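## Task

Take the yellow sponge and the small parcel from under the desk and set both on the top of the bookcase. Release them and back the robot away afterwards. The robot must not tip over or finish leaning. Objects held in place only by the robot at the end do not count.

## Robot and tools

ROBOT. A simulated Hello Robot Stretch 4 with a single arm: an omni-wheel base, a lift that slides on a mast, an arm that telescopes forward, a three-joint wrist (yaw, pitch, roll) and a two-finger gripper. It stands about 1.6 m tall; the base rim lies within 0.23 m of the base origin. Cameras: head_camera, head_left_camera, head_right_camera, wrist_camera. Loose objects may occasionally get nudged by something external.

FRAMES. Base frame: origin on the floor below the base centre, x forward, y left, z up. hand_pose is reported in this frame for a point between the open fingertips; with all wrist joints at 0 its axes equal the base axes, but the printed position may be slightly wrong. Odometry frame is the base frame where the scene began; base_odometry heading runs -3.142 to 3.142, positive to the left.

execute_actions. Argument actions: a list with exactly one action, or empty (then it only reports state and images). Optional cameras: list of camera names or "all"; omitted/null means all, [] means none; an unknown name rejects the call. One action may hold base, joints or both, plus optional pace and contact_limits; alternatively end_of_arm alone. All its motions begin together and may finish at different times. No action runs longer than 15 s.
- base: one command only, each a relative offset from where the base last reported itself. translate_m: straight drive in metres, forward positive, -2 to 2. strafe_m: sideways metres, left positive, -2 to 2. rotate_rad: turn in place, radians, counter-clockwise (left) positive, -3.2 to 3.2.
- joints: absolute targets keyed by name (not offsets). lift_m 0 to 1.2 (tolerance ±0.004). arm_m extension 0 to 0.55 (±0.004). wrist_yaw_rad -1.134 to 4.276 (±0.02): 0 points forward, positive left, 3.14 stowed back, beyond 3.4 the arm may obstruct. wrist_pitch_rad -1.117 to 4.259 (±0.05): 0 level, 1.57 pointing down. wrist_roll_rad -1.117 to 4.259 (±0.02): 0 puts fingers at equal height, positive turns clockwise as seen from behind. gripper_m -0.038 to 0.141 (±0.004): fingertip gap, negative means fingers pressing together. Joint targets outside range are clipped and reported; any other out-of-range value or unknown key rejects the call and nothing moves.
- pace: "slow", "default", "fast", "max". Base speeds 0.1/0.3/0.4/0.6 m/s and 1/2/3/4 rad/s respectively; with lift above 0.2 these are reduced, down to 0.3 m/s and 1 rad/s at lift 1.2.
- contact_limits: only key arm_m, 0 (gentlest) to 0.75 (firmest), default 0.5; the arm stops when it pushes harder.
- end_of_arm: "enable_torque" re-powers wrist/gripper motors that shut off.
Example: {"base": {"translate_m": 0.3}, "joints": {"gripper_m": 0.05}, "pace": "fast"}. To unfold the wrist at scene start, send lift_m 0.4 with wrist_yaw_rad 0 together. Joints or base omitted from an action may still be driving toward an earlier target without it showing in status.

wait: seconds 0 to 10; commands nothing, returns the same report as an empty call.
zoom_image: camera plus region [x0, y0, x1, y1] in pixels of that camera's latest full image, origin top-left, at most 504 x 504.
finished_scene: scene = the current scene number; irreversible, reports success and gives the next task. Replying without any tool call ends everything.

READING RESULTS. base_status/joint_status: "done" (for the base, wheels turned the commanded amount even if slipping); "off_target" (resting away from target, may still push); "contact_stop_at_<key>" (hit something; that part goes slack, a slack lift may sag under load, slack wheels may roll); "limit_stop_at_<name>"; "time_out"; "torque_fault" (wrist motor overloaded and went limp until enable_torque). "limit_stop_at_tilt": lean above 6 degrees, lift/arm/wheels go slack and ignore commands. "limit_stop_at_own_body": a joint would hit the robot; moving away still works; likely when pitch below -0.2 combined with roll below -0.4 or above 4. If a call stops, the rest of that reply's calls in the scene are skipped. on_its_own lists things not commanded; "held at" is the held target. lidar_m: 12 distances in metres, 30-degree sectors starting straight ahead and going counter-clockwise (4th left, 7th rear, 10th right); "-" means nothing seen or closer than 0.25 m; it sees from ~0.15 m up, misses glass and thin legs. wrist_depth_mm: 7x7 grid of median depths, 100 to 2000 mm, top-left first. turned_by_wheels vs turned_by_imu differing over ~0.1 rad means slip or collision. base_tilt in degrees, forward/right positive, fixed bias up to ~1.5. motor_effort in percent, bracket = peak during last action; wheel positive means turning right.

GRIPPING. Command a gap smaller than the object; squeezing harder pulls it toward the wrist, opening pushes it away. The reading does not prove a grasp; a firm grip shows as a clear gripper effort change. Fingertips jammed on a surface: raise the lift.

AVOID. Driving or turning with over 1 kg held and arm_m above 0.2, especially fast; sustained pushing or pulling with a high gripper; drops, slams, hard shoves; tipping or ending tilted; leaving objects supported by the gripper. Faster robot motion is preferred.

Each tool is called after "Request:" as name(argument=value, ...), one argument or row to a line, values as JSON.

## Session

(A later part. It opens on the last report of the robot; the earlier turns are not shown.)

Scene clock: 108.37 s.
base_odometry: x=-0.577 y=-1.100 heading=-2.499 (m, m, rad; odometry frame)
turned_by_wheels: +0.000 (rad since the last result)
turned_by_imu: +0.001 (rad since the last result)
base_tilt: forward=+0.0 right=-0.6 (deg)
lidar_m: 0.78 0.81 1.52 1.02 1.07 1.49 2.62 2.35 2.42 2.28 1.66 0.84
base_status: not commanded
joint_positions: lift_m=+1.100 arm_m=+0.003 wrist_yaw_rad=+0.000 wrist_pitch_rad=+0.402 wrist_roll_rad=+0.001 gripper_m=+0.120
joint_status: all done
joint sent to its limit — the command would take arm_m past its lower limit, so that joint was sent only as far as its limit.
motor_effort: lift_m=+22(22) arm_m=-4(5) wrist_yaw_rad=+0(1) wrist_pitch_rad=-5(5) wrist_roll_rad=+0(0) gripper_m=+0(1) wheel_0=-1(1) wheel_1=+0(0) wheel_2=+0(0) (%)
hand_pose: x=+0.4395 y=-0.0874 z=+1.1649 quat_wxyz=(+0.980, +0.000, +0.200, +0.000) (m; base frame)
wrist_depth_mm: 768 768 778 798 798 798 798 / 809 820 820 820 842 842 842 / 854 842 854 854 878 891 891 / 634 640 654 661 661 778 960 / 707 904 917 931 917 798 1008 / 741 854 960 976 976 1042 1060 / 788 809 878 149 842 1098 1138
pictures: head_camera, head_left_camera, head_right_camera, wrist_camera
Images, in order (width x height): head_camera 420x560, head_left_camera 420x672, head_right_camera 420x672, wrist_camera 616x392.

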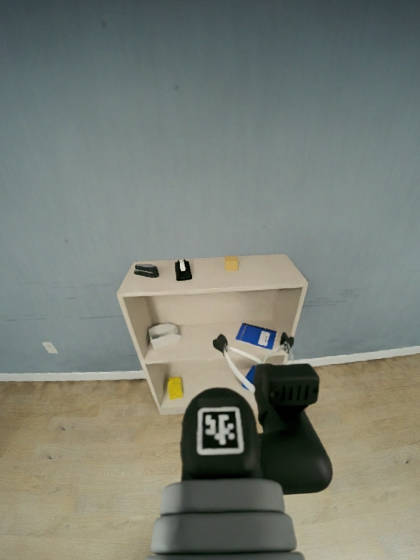

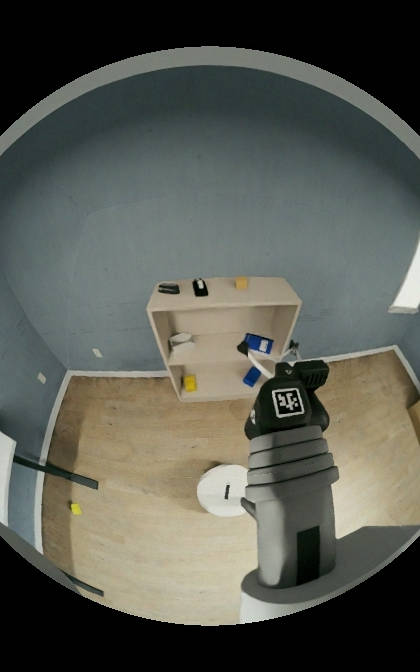

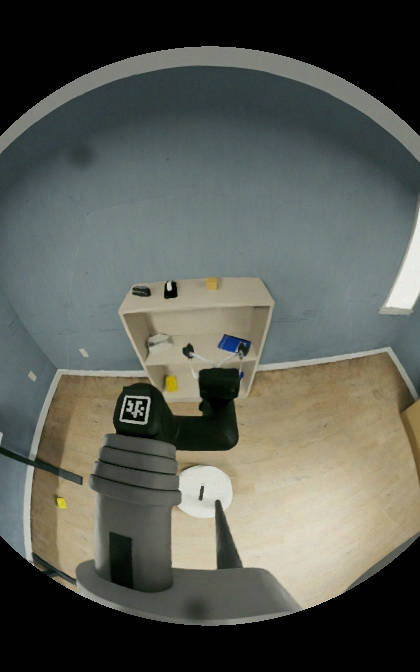

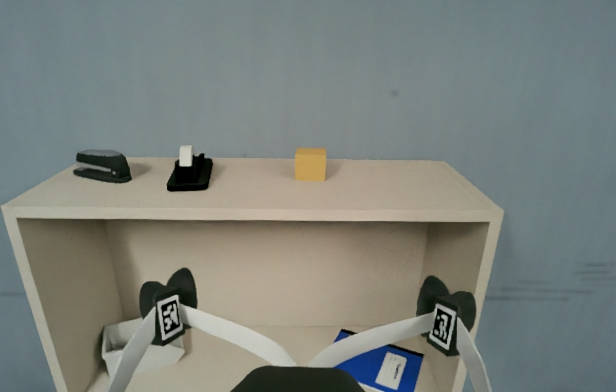

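Request:
execute_actions(
  actions=[
    {"base":{"rotate_rad":1.4},"joints":{"lift_m":0.3,"wrist_pitch_rad":0.7}},
  ],
  cameras=[],
)

Request:
execute_actions(
  actions=[
    {"base":{"strafe_m":0.764}},
  ],
  cameras=[],
)

Request:
execute_actions(
  actions=[
    {"base":{"translate_m":0.1},"joints":{"lift_m":0.12,"arm_m":0.25}},
  ],
)

Scene clock: 123.47 s.
base_odometry: x=-0.577 y=-1.100 heading=-1.099 (m, m, rad; odometry frame)
turned_by_wheels: +1.400 (rad since the last result)
turned_by_imu: +1.398 (rad since the last result)
base_tilt: forward=-0.1 right=-0.5 (deg)
lidar_m: 1.02 1.03 1.25 2.63 2.32 2.55 2.30 2.05 0.91 0.79 0.78 1.33
base_status: done
joint_positions: lift_m=+0.300 arm_m=+0.003 wrist_yaw_rad=+0.000 wrist_pitch_rad=+0.702 wrist_roll_rad=+0.001 gripper_m=+0.120
joint_status: all done
motor_effort: lift_m=+13(21) arm_m=-4(4) wrist_yaw_rad=+2(1) wrist_pitch_rad=-4(4) wrist_roll_rad=+0(0) gripper_m=-1(1) wheel_0=-2(8) wheel_1=-1(6) wheel_2=-1(5) (%)
hand_pose: x=+0.3944 y=-0.0874 z=+0.2924 quat_wxyz=(+0.939, +0.000, +0.344, +0.000) (m; base frame)
wrist_depth_mm: 1336 1366 1430 1499 1537 1430 1118 / 1160 1078 1182 1160 1182 1160 1098 / 917 891 904 917 931 931 931 / 750 759 750 759 759 768 768 / 640 640 640 647 647 654 661 / 559 530 544 559 549 549 559 / 488 477 492 149 484 484 496
pictures: none
No camera images: the call's "cameras" was empty. Leave "cameras" out to get every camera's image.

Scene clock: 127.33 s.
base_odometry: x=+0.104 y=-0.752 heading=-1.099 (m, m, rad; odometry frame)
turned_by_wheels: +0.000 (rad since the last result)
turned_by_imu: +0.003 (rad since the last result)
base_tilt: forward=-0.1 right=-0.5 (deg)
lidar_m: 0.87 0.88 1.06 1.88 1.88 1.82 2.46 2.47 2.09 1.54 1.54 1.02
base_status: done
joint_positions: lift_m=+0.300 arm_m=+0.003 wrist_yaw_rad=+0.000 wrist_pitch_rad=+0.702 wrist_roll_rad=+0.001 gripper_m=+0.120
joint_status: not commanded
motor_effort: lift_m=+13(13) arm_m=-4(4) wrist_yaw_rad=+1(0) wrist_pitch_rad=-4(3) wrist_roll_rad=+0(1) gripper_m=-1(1) wheel_0=-1(8) wheel_1=+0(11) wheel_2=+1(1) (%)
hand_pose: x=+0.3944 y=-0.0874 z=+0.2924 quat_wxyz=(+0.939, +0.000, +0.344, +0.000) (m; base frame)
wrist_depth_mm: 1229 1229 1308 1397 1397 1499 1537 / 1182 1160 1182 1160 1118 1182 1205 / 904 917 904 917 917 917 931 / 750 750 759 759 768 768 759 / 634 640 640 647 640 647 647 / 549 530 544 564 554 549 564 / 492 480 496 150 484 484 496
pictures: none
No camera images: the call's "cameras" was empty. Leave "cameras" out to get every camera's image.

Scene clock: 129.20 s.
base_odometry: x=+0.149 y=-0.841 heading=-1.099 (m, m, rad; odometry frame)
turned_by_wheels: +0.000 (rad since the last result)
turned_by_imu: +0.000 (rad since the last result)
base_tilt: forward=-0.1 right=-0.4 (deg)
lidar_m: 0.78 0.78 0.94 1.89 1.90 1.88 2.56 2.58 2.05 1.52 1.53 0.90
base_status: done
joint_positions: lift_m=+0.120 arm_m=+0.249 wrist_yaw_rad=+0.000 wrist_pitch_rad=+0.702 wrist_roll_rad=+0.001 gripper_m=+0.120
joint_status: all done
motor_effort: lift_m=+12(17) arm_m=+4(2) wrist_yaw_rad=+1(2) wrist_pitch_rad=-4(6) wrist_roll_rad=+0(0) gripper_m=-1(1) wheel_0=+1(5) wheel_1=+0(6) wheel_2=+1(8) (%)
hand_pose: x=+0.6406 y=-0.0874 z=+0.1124 quat_wxyz=(+0.939, +0.000, +0.344, +0.000) (m; base frame)
wrist_depth_mm: 917 946 960 1008 991 750 1060 / 732 723 732 691 741 699 759 / 569 574 574 574 585 591 544 / 466 469 473 477 480 477 480 / 399 402 402 402 404 404 407 / 343 330 342 351 343 342 353 / 307 300 309 150 304 303 310
pictures: head_camera, head_left_camera, head_right_camera, wrist_camera
Images, in order (width x height): head_camera 420x560, head_left_camera 420x672, head_right_camera 420x672, wrist_camera 616x392.

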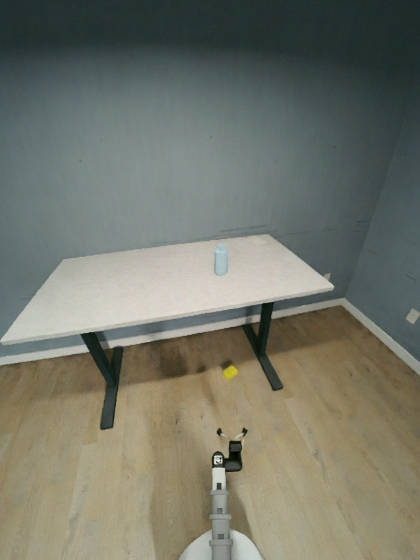

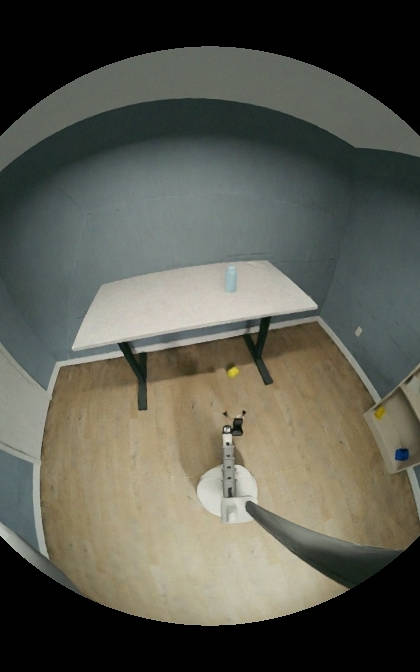

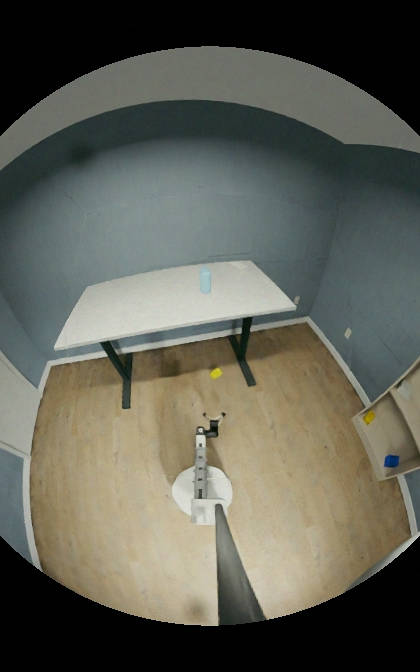

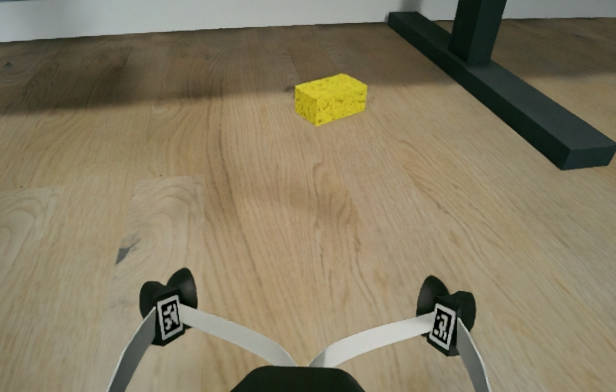

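Request:
execute_actions(
  actions=[
    {"base":{"strafe_m":-0.155},"joints":{"wrist_yaw_rad":0.6,"gripper_m":0.14,"arm_m":0.45,"lift_m":0.1}},
  ],
  cameras=[],
)

Request:
execute_actions(
  actions=[
    {"base":{"translate_m":0.15}},
  ],
  cameras=["wrist_camera","head_camera"],
)

Scene clock: 141.97 s.
base_odometry: x=+0.011 y=-0.912 heading=-1.099 (m, m, rad; odometry frame)
turned_by_wheels: +0.000 (rad since the last result)
turned_by_imu: +0.002 (rad since the last result)
base_tilt: forward=+0.1 right=-0.6 (deg)
lidar_m: 0.81 0.82 0.98 2.04 2.06 2.00 2.53 2.53 1.90 1.36 1.39 0.93
base_status: done
joint_positions: lift_m=+0.100 arm_m=+0.449 wrist_yaw_rad=+0.600 wrist_pitch_rad=+0.702 wrist_roll_rad=+0.001 gripper_m=+0.140
joint_status: all done
motor_effort: lift_m=+13(12) arm_m=+4(5) wrist_yaw_rad=+2(6) wrist_pitch_rad=-3(5) wrist_roll_rad=+1(0) gripper_m=+0(1) wheel_0=-1(10) wheel_1=+0(10) wheel_2=+0(0) (%)
hand_pose: x=+0.8514 y=+0.0522 z=+0.0924 quat_wxyz=(+0.897, -0.101, +0.328, +0.277) (m; base frame)
wrist_depth_mm: 842 946 946 878 820 759 715 / 683 676 683 691 683 683 707 / 530 535 535 539 539 549 549 / 439 442 439 442 415 402 449 / 373 375 375 377 375 377 382 / 324 211 327 327 329 212 327 / 286 279 289 153 282 283 289
pictures: none
No camera images: the call's "cameras" was empty. Leave "cameras" out to get every camera's image.

Scene clock: 143.80 s.
base_odometry: x=+0.079 y=-1.045 heading=-1.099 (m, m, rad; odometry frame)
turned_by_wheels: +0.000 (rad since the last result)
turned_by_imu: +0.000 (rad since the last result)
base_tilt: forward=-0.1 right=-0.5 (deg)
lidar_m: 0.67 0.65 0.80 2.06 2.09 2.13 2.66 2.68 1.52 1.34 1.66 0.76
base_status: done
joint_positions: lift_m=+0.100 arm_m=+0.449 wrist_yaw_rad=+0.600 wrist_pitch_rad=+0.702 wrist_roll_rad=+0.001 gripper_m=+0.140
joint_status: not commanded
motor_effort: lift_m=+13(13) arm_m=+4(4) wrist_yaw_rad=+2(2) wrist_pitch_rad=-6(4) wrist_roll_rad=+0(0) gripper_m=+1(1) wheel_0=+1(6) wheel_1=+1(8) wheel_2=+0(9) (%)
hand_pose: x=+0.8514 y=+0.0522 z=+0.0924 quat_wxyz=(+0.897, -0.101, +0.328, +0.277) (m; base frame)
wrist_depth_mm: 866 878 831 750 691 640 609 / 691 676 676 683 691 661 627 / 535 535 535 535 539 544 544 / 439 439 442 442 442 442 445 / 373 373 377 364 315 377 379 / 324 211 325 319 290 211 329 / 286 281 289 153 283 282 289
pictures: head_camera, wrist_camera
Images, in order (width x height): head_camera 420x560, wrist_camera 616x392.

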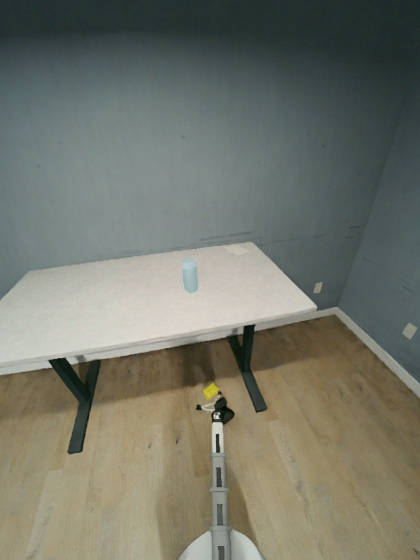

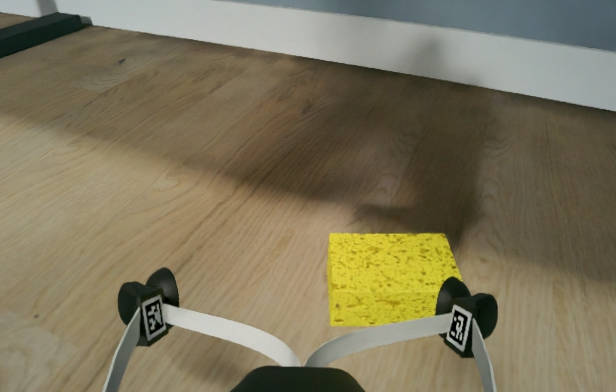

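Request:
execute_actions(
  actions=[
    {"base":{"translate_m":0.03},"joints":{"arm_m":0.55}},
  ],
  cameras=["wrist_camera"],
)

Scene clock: 152.10 s.
base_odometry: x=+0.093 y=-1.072 heading=-1.098 (m, m, rad; odometry frame)
turned_by_wheels: +0.000 (rad since the last result)
turned_by_imu: +0.002 (rad since the last result)
base_tilt: forward=+0.0 right=-0.6 (deg)
lidar_m: 0.63 0.62 0.78 2.08 2.11 2.15 2.71 2.71 1.52 1.33 1.66 0.73
base_status: done
joint_positions: lift_m=+0.100 arm_m=+0.549 wrist_yaw_rad=+0.600 wrist_pitch_rad=+0.702 wrist_roll_rad=+0.001 gripper_m=+0.140
joint_status: all done
motor_effort: lift_m=+13(13) arm_m=+4(8) wrist_yaw_rad=+1(1) wrist_pitch_rad=-5(5) wrist_roll_rad=+0(0) gripper_m=+0(1) wheel_0=+0(2) wheel_1=+1(6) wheel_2=+1(9) (%)
hand_pose: x=+0.9514 y=+0.0523 z=+0.0924 quat_wxyz=(+0.897, -0.101, +0.328, +0.277) (m; base frame)
wrist_depth_mm: 831 768 691 627 580 530 504 / 676 683 683 647 615 564 525 / 530 530 535 539 539 544 544 / 439 442 439 442 445 449 449 / 370 375 375 377 377 375 377 / 324 212 327 327 327 212 329 / 285 281 274 153 283 281 289
pictures: wrist_camera
Images, in order (width x height): wrist_camera 616x392.

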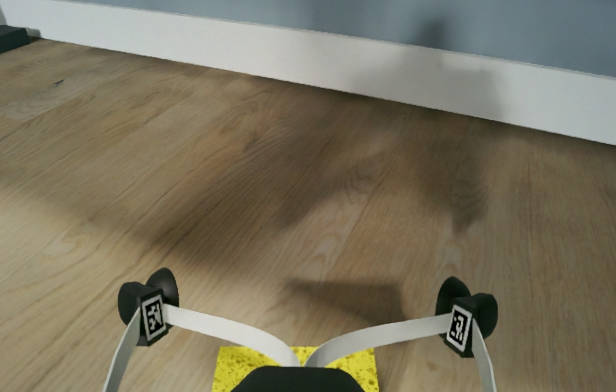

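Request:
execute_actions(
  actions=[
    {"joints":{"lift_m":0.035},"pace":"slow"},
  ],
  cameras=["wrist_camera"],
)

Scene clock: 158.20 s.
base_odometry: x=+0.093 y=-1.072 heading=-1.098 (m, m, rad; odometry frame)
turned_by_wheels: +0.000 (rad since the last result)
turned_by_imu: +0.002 (rad since the last result)
base_tilt: forward=-0.1 right=-0.5 (deg)
lidar_m: 0.64 0.65 0.77 2.06 2.10 2.14 2.70 2.72 1.52 1.34 1.62 0.74
base_status: not commanded
joint_positions: lift_m=+0.035 arm_m=+0.549 wrist_yaw_rad=+0.600 wrist_pitch_rad=+0.702 wrist_roll_rad=+0.001 gripper_m=+0.140
joint_status: all done
motor_effort: lift_m=+12(10) arm_m=+4(4) wrist_yaw_rad=+1(1) wrist_pitch_rad=-4(5) wrist_roll_rad=+0(1) gripper_m=+0(1) wheel_0=+0(0) wheel_1=+1(1) wheel_2=+1(1) (%)
hand_pose: x=+0.9514 y=+0.0523 z=+0.0274 quat_wxyz=(+0.897, -0.101, +0.328, +0.277) (m; base frame)
wrist_depth_mm: 732 723 668 621 569 525 492 / 525 521 525 530 535 535 512 / 410 413 413 415 413 418 418 / 338 340 338 342 342 343 343 / 286 287 287 289 291 290 291 / 248 211 200 200 205 212 252 / 219 215 175 153 180 216 223
pictures: wrist_camera
Images, in order (width x height): wrist_camera 616x392.

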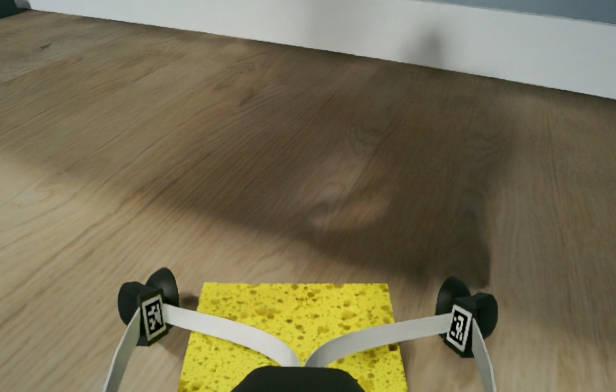

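Request:
execute_actions(
  actions=[
    {"joints":{"arm_m":0.522}},
  ],
  cameras=[],
)

Request:
execute_actions(
  actions=[
    {"joints":{"gripper_m":0.04}},
  ],
  cameras=[],
)

Request:
execute_actions(
  actions=[
    {"joints":{"lift_m":0.15,"arm_m":0.05}},
  ],
  cameras=["wrist_camera"],
)

Scene clock: 165.20 s.
base_odometry: x=+0.093 y=-1.072 heading=-1.098 (m, m, rad; odometry frame)
turned_by_wheels: +0.000 (rad since the last result)
turned_by_imu: +0.002 (rad since the last result)
base_tilt: forward=+0.0 right=-0.4 (deg)
lidar_m: 0.63 0.64 0.78 2.07 2.09 2.14 2.71 2.71 1.52 1.33 1.65 0.73
base_status: not commanded
joint_positions: lift_m=+0.035 arm_m=+0.523 wrist_yaw_rad=+0.600 wrist_pitch_rad=+0.702 wrist_roll_rad=+0.001 gripper_m=+0.140
joint_status: all done
motor_effort: lift_m=+12(12) arm_m=-4(3) wrist_yaw_rad=+2(0) wrist_pitch_rad=-5(4) wrist_roll_rad=+0(1) gripper_m=+0(1) wheel_0=+0(1) wheel_1=+1(1) wheel_2=+0(0) (%)
hand_pose: x=+0.9248 y=+0.0523 z=+0.0274 quat_wxyz=(+0.897, -0.101, +0.328, +0.277) (m; base frame)
wrist_depth_mm: 732 732 676 640 597 544 512 / 525 525 521 525 530 539 525 / 407 407 415 413 415 421 421 / 338 338 338 340 342 342 342 / 286 287 289 290 290 290 291 / 249 212 204 199 200 213 252 / 220 216 211 153 188 217 222
pictures: none
No camera images: the call's "cameras" was empty. Leave "cameras" out to get every camera's image.

Scene clock: 167.20 s.
base_odometry: x=+0.093 y=-1.072 heading=-1.098 (m, m, rad; odometry frame)
turned_by_wheels: +0.000 (rad since the last result)
turned_by_imu: +0.001 (rad since the last result)
base_tilt: forward=+0.0 right=-0.6 (deg)
lidar_m: 0.63 0.64 0.77 2.06 2.09 2.14 2.70 2.72 1.53 1.33 1.64 0.72
base_status: not commanded
joint_positions: lift_m=+0.035 arm_m=+0.523 wrist_yaw_rad=+0.600 wrist_pitch_rad=+0.702 wrist_roll_rad=+0.001 gripper_m=+0.040
joint_status: all done
motor_effort: lift_m=+12(13) arm_m=-4(4) wrist_yaw_rad=+0(1) wrist_pitch_rad=-5(4) wrist_roll_rad=+0(0) gripper_m=-22(20) wheel_0=+0(0) wheel_1=+1(1) wheel_2=+1(1) (%)
hand_pose: x=+0.9248 y=+0.0523 z=+0.0274 quat_wxyz=(+0.897, -0.101, +0.328, +0.277) (m; base frame)
wrist_depth_mm: 732 732 683 634 597 539 517 / 525 525 521 525 530 535 525 / 413 410 410 415 415 418 421 / 338 340 338 340 342 343 343 / 285 287 289 289 290 290 291 / 249 249 187 188 187 252 252 / 219 211 173 170 172 173 222
pictures: none
No camera images: the call's "cameras" was empty. Leave "cameras" out to get every camera's image.

Scene clock: 169.67 s.
base_odometry: x=+0.093 y=-1.072 heading=-1.098 (m, m, rad; odometry frame)
turned_by_wheels: +0.000 (rad since the last result)
turned_by_imu: +0.001 (rad since the last result)
base_tilt: forward=+0.0 right=-0.4 (deg)
lidar_m: 0.64 0.64 0.79 2.07 2.09 2.14 2.70 2.71 1.51 1.34 1.65 0.73
base_status: not commanded
joint_positions: lift_m=+0.150 arm_m=+0.051 wrist_yaw_rad=+0.600 wrist_pitch_rad=+0.702 wrist_roll_rad=+0.001 gripper_m=+0.040
joint_status: all done
motor_effort: lift_m=+23(23) arm_m=-4(3) wrist_yaw_rad=+0(1) wrist_pitch_rad=-5(6) wrist_roll_rad=+0(0) gripper_m=-22(23) wheel_0=+1(0) wheel_1=+1(1) wheel_2=+0(0) (%)
hand_pose: x=+0.4528 y=+0.0522 z=+0.1415 quat_wxyz=(+0.897, -0.101, +0.329, +0.277) (m; base frame)
wrist_depth_mm: 1042 991 1118 1078 1008 946 878 / 778 809 809 820 820 820 831 / 627 634 634 627 640 640 640 / 517 521 517 521 525 525 525 / 439 442 442 442 445 445 445 / 384 384 186 187 187 389 387 / 336 324 173 169 172 173 345
pictures: wrist_camera
Images, in order (width x height): wrist_camera 616x392.

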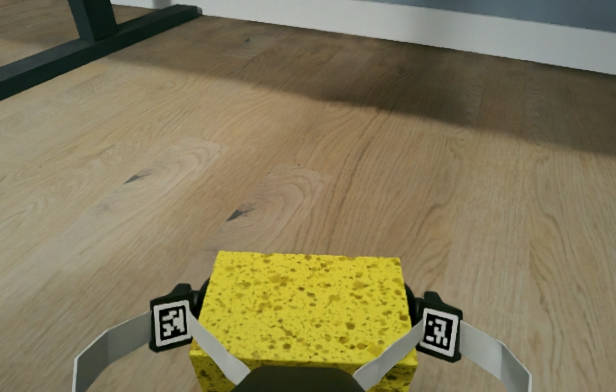

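Request:
execute_actions(
  actions=[
    {"base":{"rotate_rad":-1.4},"joints":{"wrist_yaw_rad":0,"lift_m":0.3}},
  ],
  cameras=[],
)

Request:
execute_actions(
  actions=[
    {"base":{"strafe_m":-0.54},"joints":{"lift_m":1.1,"wrist_pitch_rad":0.4}},
  ],
  cameras=["head_camera"],
)

Scene clock: 181.93 s.
base_odometry: x=+0.093 y=-1.072 heading=-2.498 (m, m, rad; odometry frame)
turned_by_wheels: -1.400 (rad since the last result)
turned_by_imu: -1.393 (rad since the last result)
base_tilt: forward=+0.0 right=-0.5 (deg)
lidar_m: 1.32 1.68 0.68 0.62 0.66 0.88 2.05 2.17 2.16 2.68 2.44 1.40
base_status: done
joint_positions: lift_m=+0.300 arm_m=+0.051 wrist_yaw_rad=+0.000 wrist_pitch_rad=+0.702 wrist_roll_rad=+0.001 gripper_m=+0.040
joint_status: all done
motor_effort: lift_m=+23(25) arm_m=-4(4) wrist_yaw_rad=+1(6) wrist_pitch_rad=-6(6) wrist_roll_rad=+0(0) gripper_m=-22(23) wheel_0=+2(6) wheel_1=+2(10) wheel_2=+1(8) (%)
hand_pose: x=+0.4419 y=-0.0874 z=+0.2915 quat_wxyz=(+0.939, +0.000, +0.344, +0.000) (m; base frame)
wrist_depth_mm: 1229 1255 1255 1182 1205 1205 1118 / 1160 1160 1160 1060 1078 1060 1138 / 904 904 904 917 917 931 946 / 741 750 750 759 768 768 768 / 634 634 640 640 647 640 647 / 549 554 187 187 188 559 559 / 484 469 173 169 171 173 492
pictures: none
No camera images: the call's "cameras" was empty. Leave "cameras" out to get every camera's image.

Scene clock: 185.90 s.
base_odometry: x=-0.231 y=-0.640 heading=-2.498 (m, m, rad; odometry frame)
turned_by_wheels: +0.000 (rad since the last result)
turned_by_imu: +0.000 (rad since the last result)
base_tilt: forward=-0.1 right=-0.5 (deg)
lidar_m: 1.34 1.39 1.24 1.18 1.22 2.15 2.05 1.80 2.27 2.14 2.19 1.77
base_status: done
joint_positions: lift_m=+1.100 arm_m=+0.051 wrist_yaw_rad=+0.000 wrist_pitch_rad=+0.402 wrist_roll_rad=+0.001 gripper_m=+0.040
joint_status: all done
motor_effort: lift_m=+22(24) arm_m=-4(4) wrist_yaw_rad=+0(0) wrist_pitch_rad=-6(11) wrist_roll_rad=+1(0) gripper_m=-22(21) wheel_0=+0(9) wheel_1=+0(10) wheel_2=+0(2) (%)
hand_pose: x=+0.4870 y=-0.0874 z=+1.1648 quat_wxyz=(+0.980, +0.000, +0.200, +0.000) (m; base frame)
wrist_depth_mm: 1229 1255 1229 1255 1281 1255 1281 / 1281 1308 1308 1308 1336 1366 1308 / 1397 1255 1255 1308 1397 1397 1366 / 1430 1397 1397 1397 1499 1464 1499 / 1537 1281 1308 1336 1537 1576 1576 / 1576 1366 187 187 188 1618 1708 / 1576 1366 173 169 171 173 1618
pictures: head_camera
Images, in order (width x height): head_camera 420x560.

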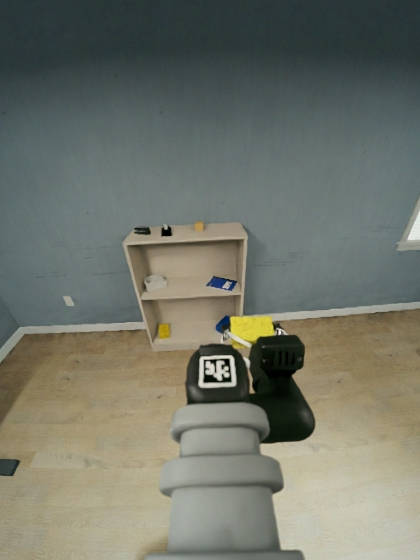

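Request:
execute_actions(
  actions=[
    {"base":{"translate_m":0.555}},
  ],
  cameras=["head_camera","wrist_camera"],
)

Scene clock: 195.97 s.
base_odometry: x=-0.675 y=-0.973 heading=-2.498 (m, m, rad; odometry frame)
turned_by_wheels: +0.000 (rad since the last result)
turned_by_imu: +0.000 (rad since the last result)
base_tilt: forward=-0.1 right=-0.6 (deg)
lidar_m: 0.79 0.81 1.51 1.20 1.25 1.67 2.64 2.29 2.25 2.11 1.66 0.86
base_status: done
joint_positions: lift_m=+1.100 arm_m=+0.051 wrist_yaw_rad=+0.000 wrist_pitch_rad=+0.402 wrist_roll_rad=+0.001 gripper_m=+0.040
joint_status: not commanded
motor_effort: lift_m=+22(22) arm_m=-4(4) wrist_yaw_rad=+1(1) wrist_pitch_rad=-8(6) wrist_roll_rad=+0(0) gripper_m=-21(24) wheel_0=+2(5) wheel_1=+1(3) wheel_2=+0(10) (%)
hand_pose: x=+0.4870 y=-0.0874 z=+1.1648 quat_wxyz=(+0.980, +0.000, +0.200, +0.000) (m; base frame)
wrist_depth_mm: 732 741 750 759 759 759 768 / 778 778 788 798 798 798 798 / 820 820 820 831 842 842 854 / 609 640 647 661 878 891 904 / 866 878 878 574 732 960 946 / 891 904 187 187 187 1008 1008 / 798 820 173 169 172 173 1078
pictures: head_camera, wrist_camera
Images, in order (width x height): head_camera 420x560, wrist_camera 616x392.

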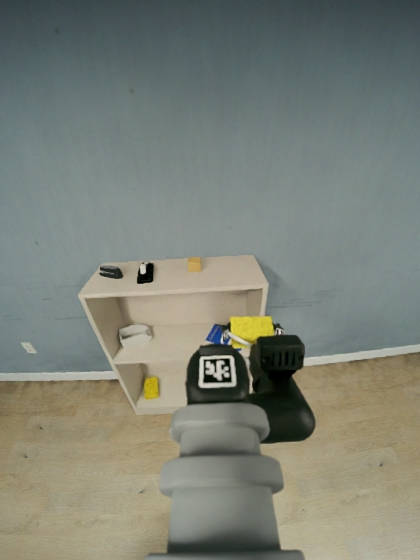

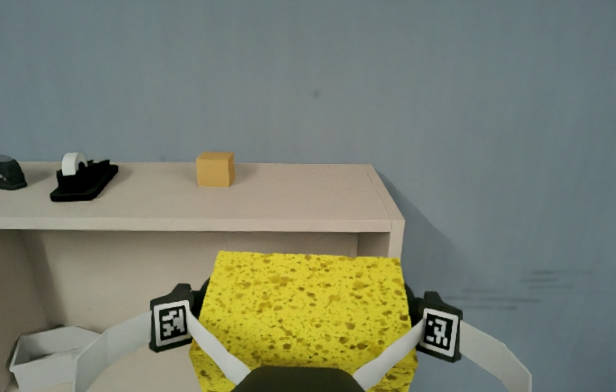

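Request:
execute_actions(
  actions=[
    {"base":{"strafe_m":0.03},"joints":{"arm_m":0.52}},
  ],
  cameras=[],
)

Request:
execute_actions(
  actions=[
    {"joints":{"lift_m":1.03},"pace":"slow"},
  ],
  cameras=["wrist_camera","head_camera"],
)

Scene clock: 205.23 s.
base_odometry: x=-0.657 y=-0.997 heading=-2.498 (m, m, rad; odometry frame)
turned_by_wheels: +0.000 (rad since the last result)
turned_by_imu: +0.002 (rad since the last result)
base_tilt: forward=-0.1 right=-0.6 (deg)
lidar_m: 0.77 0.82 1.50 1.17 1.22 1.62 2.63 2.30 2.27 2.14 1.65 0.84
base_status: done
joint_positions: lift_m=+1.100 arm_m=+0.519 wrist_yaw_rad=+0.000 wrist_pitch_rad=+0.402 wrist_roll_rad=+0.001 gripper_m=+0.040
joint_status: all done
motor_effort: lift_m=+22(22) arm_m=+4(4) wrist_yaw_rad=+1(1) wrist_pitch_rad=-6(5) wrist_roll_rad=+1(0) gripper_m=-21(22) wheel_0=+1(7) wheel_1=-3(11) wheel_2=+0(1) (%)
hand_pose: x=+0.9557 y=-0.0874 z=+1.1649 quat_wxyz=(+0.980, +0.000, +0.200, +0.000) (m; base frame)
wrist_depth_mm: 324 325 329 329 332 334 338 / 342 343 343 345 349 351 353 / 357 362 364 366 368 373 375 / 377 382 382 387 392 394 397 / 399 404 402 399 407 415 421 / 370 373 186 187 187 439 449 / 263 243 173 169 171 173 480
pictures: none
No camera images: the call's "cameras" was empty. Leave "cameras" out to get every camera's image.

Scene clock: 206.70 s.
base_odometry: x=-0.657 y=-0.997 heading=-2.498 (m, m, rad; odometry frame)
turned_by_wheels: +0.000 (rad since the last result)
turned_by_imu: +0.001 (rad since the last result)
base_tilt: forward=+0.0 right=-0.5 (deg)
lidar_m: 0.79 0.84 1.51 1.16 1.22 1.65 2.63 2.29 2.29 2.14 1.66 0.84
base_status: not commanded
joint_positions: lift_m=+1.030 arm_m=+0.519 wrist_yaw_rad=+0.000 wrist_pitch_rad=+0.402 wrist_roll_rad=+0.001 gripper_m=+0.040
joint_status: all done
motor_effort: lift_m=+13(22) arm_m=+4(4) wrist_yaw_rad=+1(1) wrist_pitch_rad=-5(6) wrist_roll_rad=+0(0) gripper_m=-22(22) wheel_0=+1(1) wheel_1=-3(3) wheel_2=+0(0) (%)
hand_pose: x=+0.9557 y=-0.0874 z=+1.0957 quat_wxyz=(+0.980, +0.000, +0.200, +0.000) (m; base frame)
wrist_depth_mm: 324 325 327 330 332 338 340 / 338 343 345 347 349 351 351 / 359 359 364 366 368 368 375 / 379 382 384 389 392 392 397 / 246 265 342 345 347 407 418 / 221 220 186 187 188 274 445 / 219 208 173 169 172 173 235
pictures: head_camera, wrist_camera
Images, in order (width x height): head_camera 420x560, wrist_camera 616x392.

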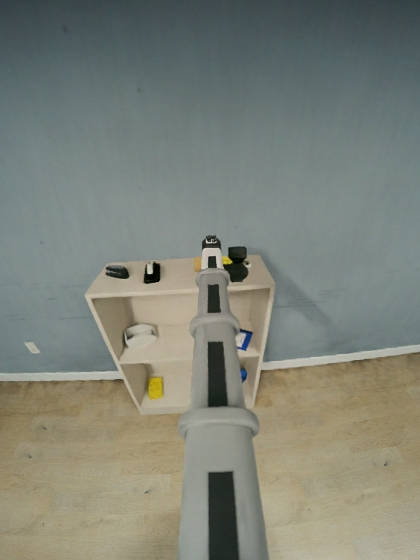

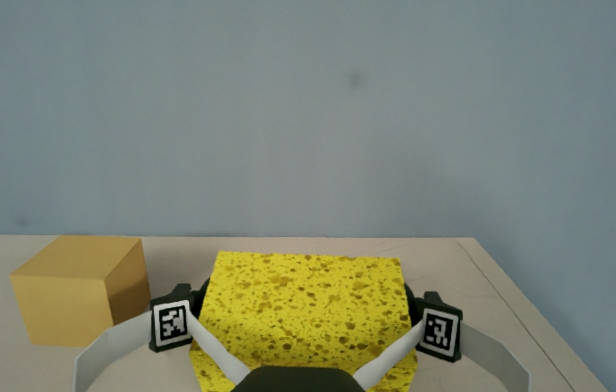

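Request:
execute_actions(
  actions=[
    {"joints":{"lift_m":1.02},"pace":"slow"},
  ],
  cameras=[],
)

Request:
execute_actions(
  actions=[
    {"joints":{"gripper_m":0.118,"lift_m":1.025},"pace":"slow"},
  ],
  cameras=[],
)

Request:
execute_actions(
  actions=[
    {"joints":{"lift_m":1.1}},
  ],
  cameras=[],
)

Request:
execute_actions(
  actions=[
    {"base":{"translate_m":-0.3},"joints":{"arm_m":0.01}},
  ],
  cameras=["wrist_camera","head_camera"],
)

Scene clock: 216.50 s.
base_odometry: x=-0.657 y=-0.997 heading=-2.498 (m, m, rad; odometry frame)
turned_by_wheels: +0.000 (rad since the last result)
turned_by_imu: +0.001 (rad since the last result)
base_tilt: forward=-0.1 right=-0.6 (deg)
lidar_m: 0.80 0.82 1.51 1.15 1.19 1.62 2.63 2.28 2.29 2.14 1.67 0.84
base_status: not commanded
joint_positions: lift_m=+1.021 arm_m=+0.519 wrist_yaw_rad=+0.000 wrist_pitch_rad=+0.398 wrist_roll_rad=+0.001 gripper_m=+0.040
joint_status: all done
motor_effort: lift_m=+11(11) arm_m=+4(4) wrist_yaw_rad=+0(1) wrist_pitch_rad=+8(7) wrist_roll_rad=+0(0) gripper_m=-23(23) wheel_0=+1(1) wheel_1=-3(3) wheel_2=+0(0) (%)
hand_pose: x=+0.9562 y=-0.0874 z=+1.0870 quat_wxyz=(+0.980, +0.000, +0.198, +0.000) (m; base frame)
wrist_depth_mm: 325 325 329 330 330 334 338 / 340 342 343 347 347 351 353 / 355 362 364 364 368 370 373 / 377 379 382 387 389 394 394 / 228 257 314 336 338 357 418 / 220 219 186 186 187 266 439 / 211 200 171 168 172 173 228
pictures: none
No camera images: the call's "cameras" was empty. Leave "cameras" out to get every camera's image.

Scene clock: 219.77 s.
base_odometry: x=-0.657 y=-0.997 heading=-2.498 (m, m, rad; odometry frame)
turned_by_wheels: +0.000 (rad since the last result)
turned_by_imu: +0.001 (rad since the last result)
base_tilt: forward=+0.0 right=-0.4 (deg)
lidar_m: 0.79 0.82 1.49 1.16 1.20 1.60 2.62 2.29 2.27 2.15 1.65 0.84
base_status: not commanded
joint_positions: lift_m=+1.025 arm_m=+0.519 wrist_yaw_rad=+0.000 wrist_pitch_rad=+0.402 wrist_roll_rad=+0.001 gripper_m=+0.118
joint_status: all done
motor_effort: lift_m=+21(22) arm_m=+4(4) wrist_yaw_rad=+1(0) wrist_pitch_rad=-4(5) wrist_roll_rad=+1(0) gripper_m=-1(23) wheel_0=+1(1) wheel_1=-3(3) wheel_2=+0(0) (%)
hand_pose: x=+0.9558 y=-0.0874 z=+1.0902 quat_wxyz=(+0.980, +0.000, +0.199, +0.000) (m; base frame)
wrist_depth_mm: 324 327 330 330 334 332 338 / 340 342 343 345 349 353 353 / 359 359 364 366 368 370 373 / 377 379 382 387 392 392 394 / 229 258 332 334 336 357 418 / 221 217 197 195 196 256 442 / 213 207 196 149 194 212 228
pictures: none
No camera images: the call's "cameras" was empty. Leave "cameras" out to get every camera's image.

Scene clock: 221.07 s.
base_odometry: x=-0.657 y=-0.997 heading=-2.498 (m, m, rad; odometry frame)
turned_by_wheels: +0.000 (rad since the last result)
turned_by_imu: +0.000 (rad since the last result)
base_tilt: forward=-0.2 right=-0.6 (deg)
lidar_m: 0.77 0.81 1.53 1.16 1.21 1.60 2.63 2.31 2.27 2.14 1.65 0.86
base_status: not commanded
joint_positions: lift_m=+1.100 arm_m=+0.519 wrist_yaw_rad=+0.000 wrist_pitch_rad=+0.402 wrist_roll_rad=+0.001 gripper_m=+0.118
joint_status: all done
motor_effort: lift_m=+22(25) arm_m=+4(4) wrist_yaw_rad=+1(0) wrist_pitch_rad=-5(4) wrist_roll_rad=+0(0) gripper_m=-1(1) wheel_0=+1(1) wheel_1=-3(3) wheel_2=+0(0) (%)
hand_pose: x=+0.9557 y=-0.0874 z=+1.1650 quat_wxyz=(+0.980, +0.000, +0.200, +0.000) (m; base frame)
wrist_depth_mm: 324 325 329 330 332 334 340 / 340 343 345 347 349 353 355 / 357 359 362 364 368 370 375 / 377 379 382 387 389 394 394 / 402 404 407 410 415 418 421 / 368 276 364 382 368 433 449 / 262 249 300 149 304 306 480
pictures: none
No camera images: the call's "cameras" was empty. Leave "cameras" out to get every camera's image.

Scene clock: 223.63 s.
base_odometry: x=-0.417 y=-0.817 heading=-2.498 (m, m, rad; odometry frame)
turned_by_wheels: +0.000 (rad since the last result)
turned_by_imu: +0.002 (rad since the last result)
base_tilt: forward=+0.0 right=-0.7 (deg)
lidar_m: 1.10 1.13 1.94 1.16 1.20 1.60 2.31 2.04 2.29 2.16 2.13 1.47
base_status: done
joint_positions: lift_m=+1.100 arm_m=+0.011 wrist_yaw_rad=+0.000 wrist_pitch_rad=+0.402 wrist_roll_rad=+0.001 gripper_m=+0.118
joint_status: all done
motor_effort: lift_m=+22(22) arm_m=-4(0) wrist_yaw_rad=+1(0) wrist_pitch_rad=-7(5) wrist_roll_rad=+0(0) gripper_m=-1(1) wheel_0=-1(8) wheel_1=-1(4) wheel_2=+0(9) (%)
hand_pose: x=+0.4471 y=-0.0875 z=+1.1649 quat_wxyz=(+0.980, +0.000, +0.200, +0.000) (m; base frame)
wrist_depth_mm: 1042 1042 1060 1060 1078 1078 1060 / 1078 1078 1098 1118 1118 1138 1138 / 1138 946 991 960 1160 1182 1182 / 1025 1160 1160 1205 1229 1229 1281 / 1255 1205 1229 1255 1281 1366 1336 / 1366 1025 1025 1098 1025 1397 1430 / 1430 1160 1397 149 1499 1499 1537
pictures: head_camera, wrist_camera
Images, in order (width x height): head_camera 420x560, wrist_camera 616x392.

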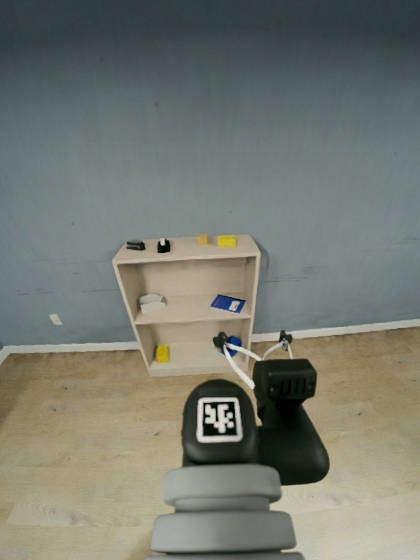

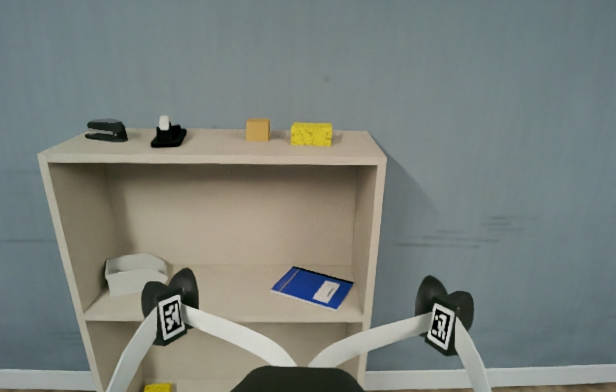

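Request:
finished_scene(
  scene=1,
)

The scene is finished: the task was done.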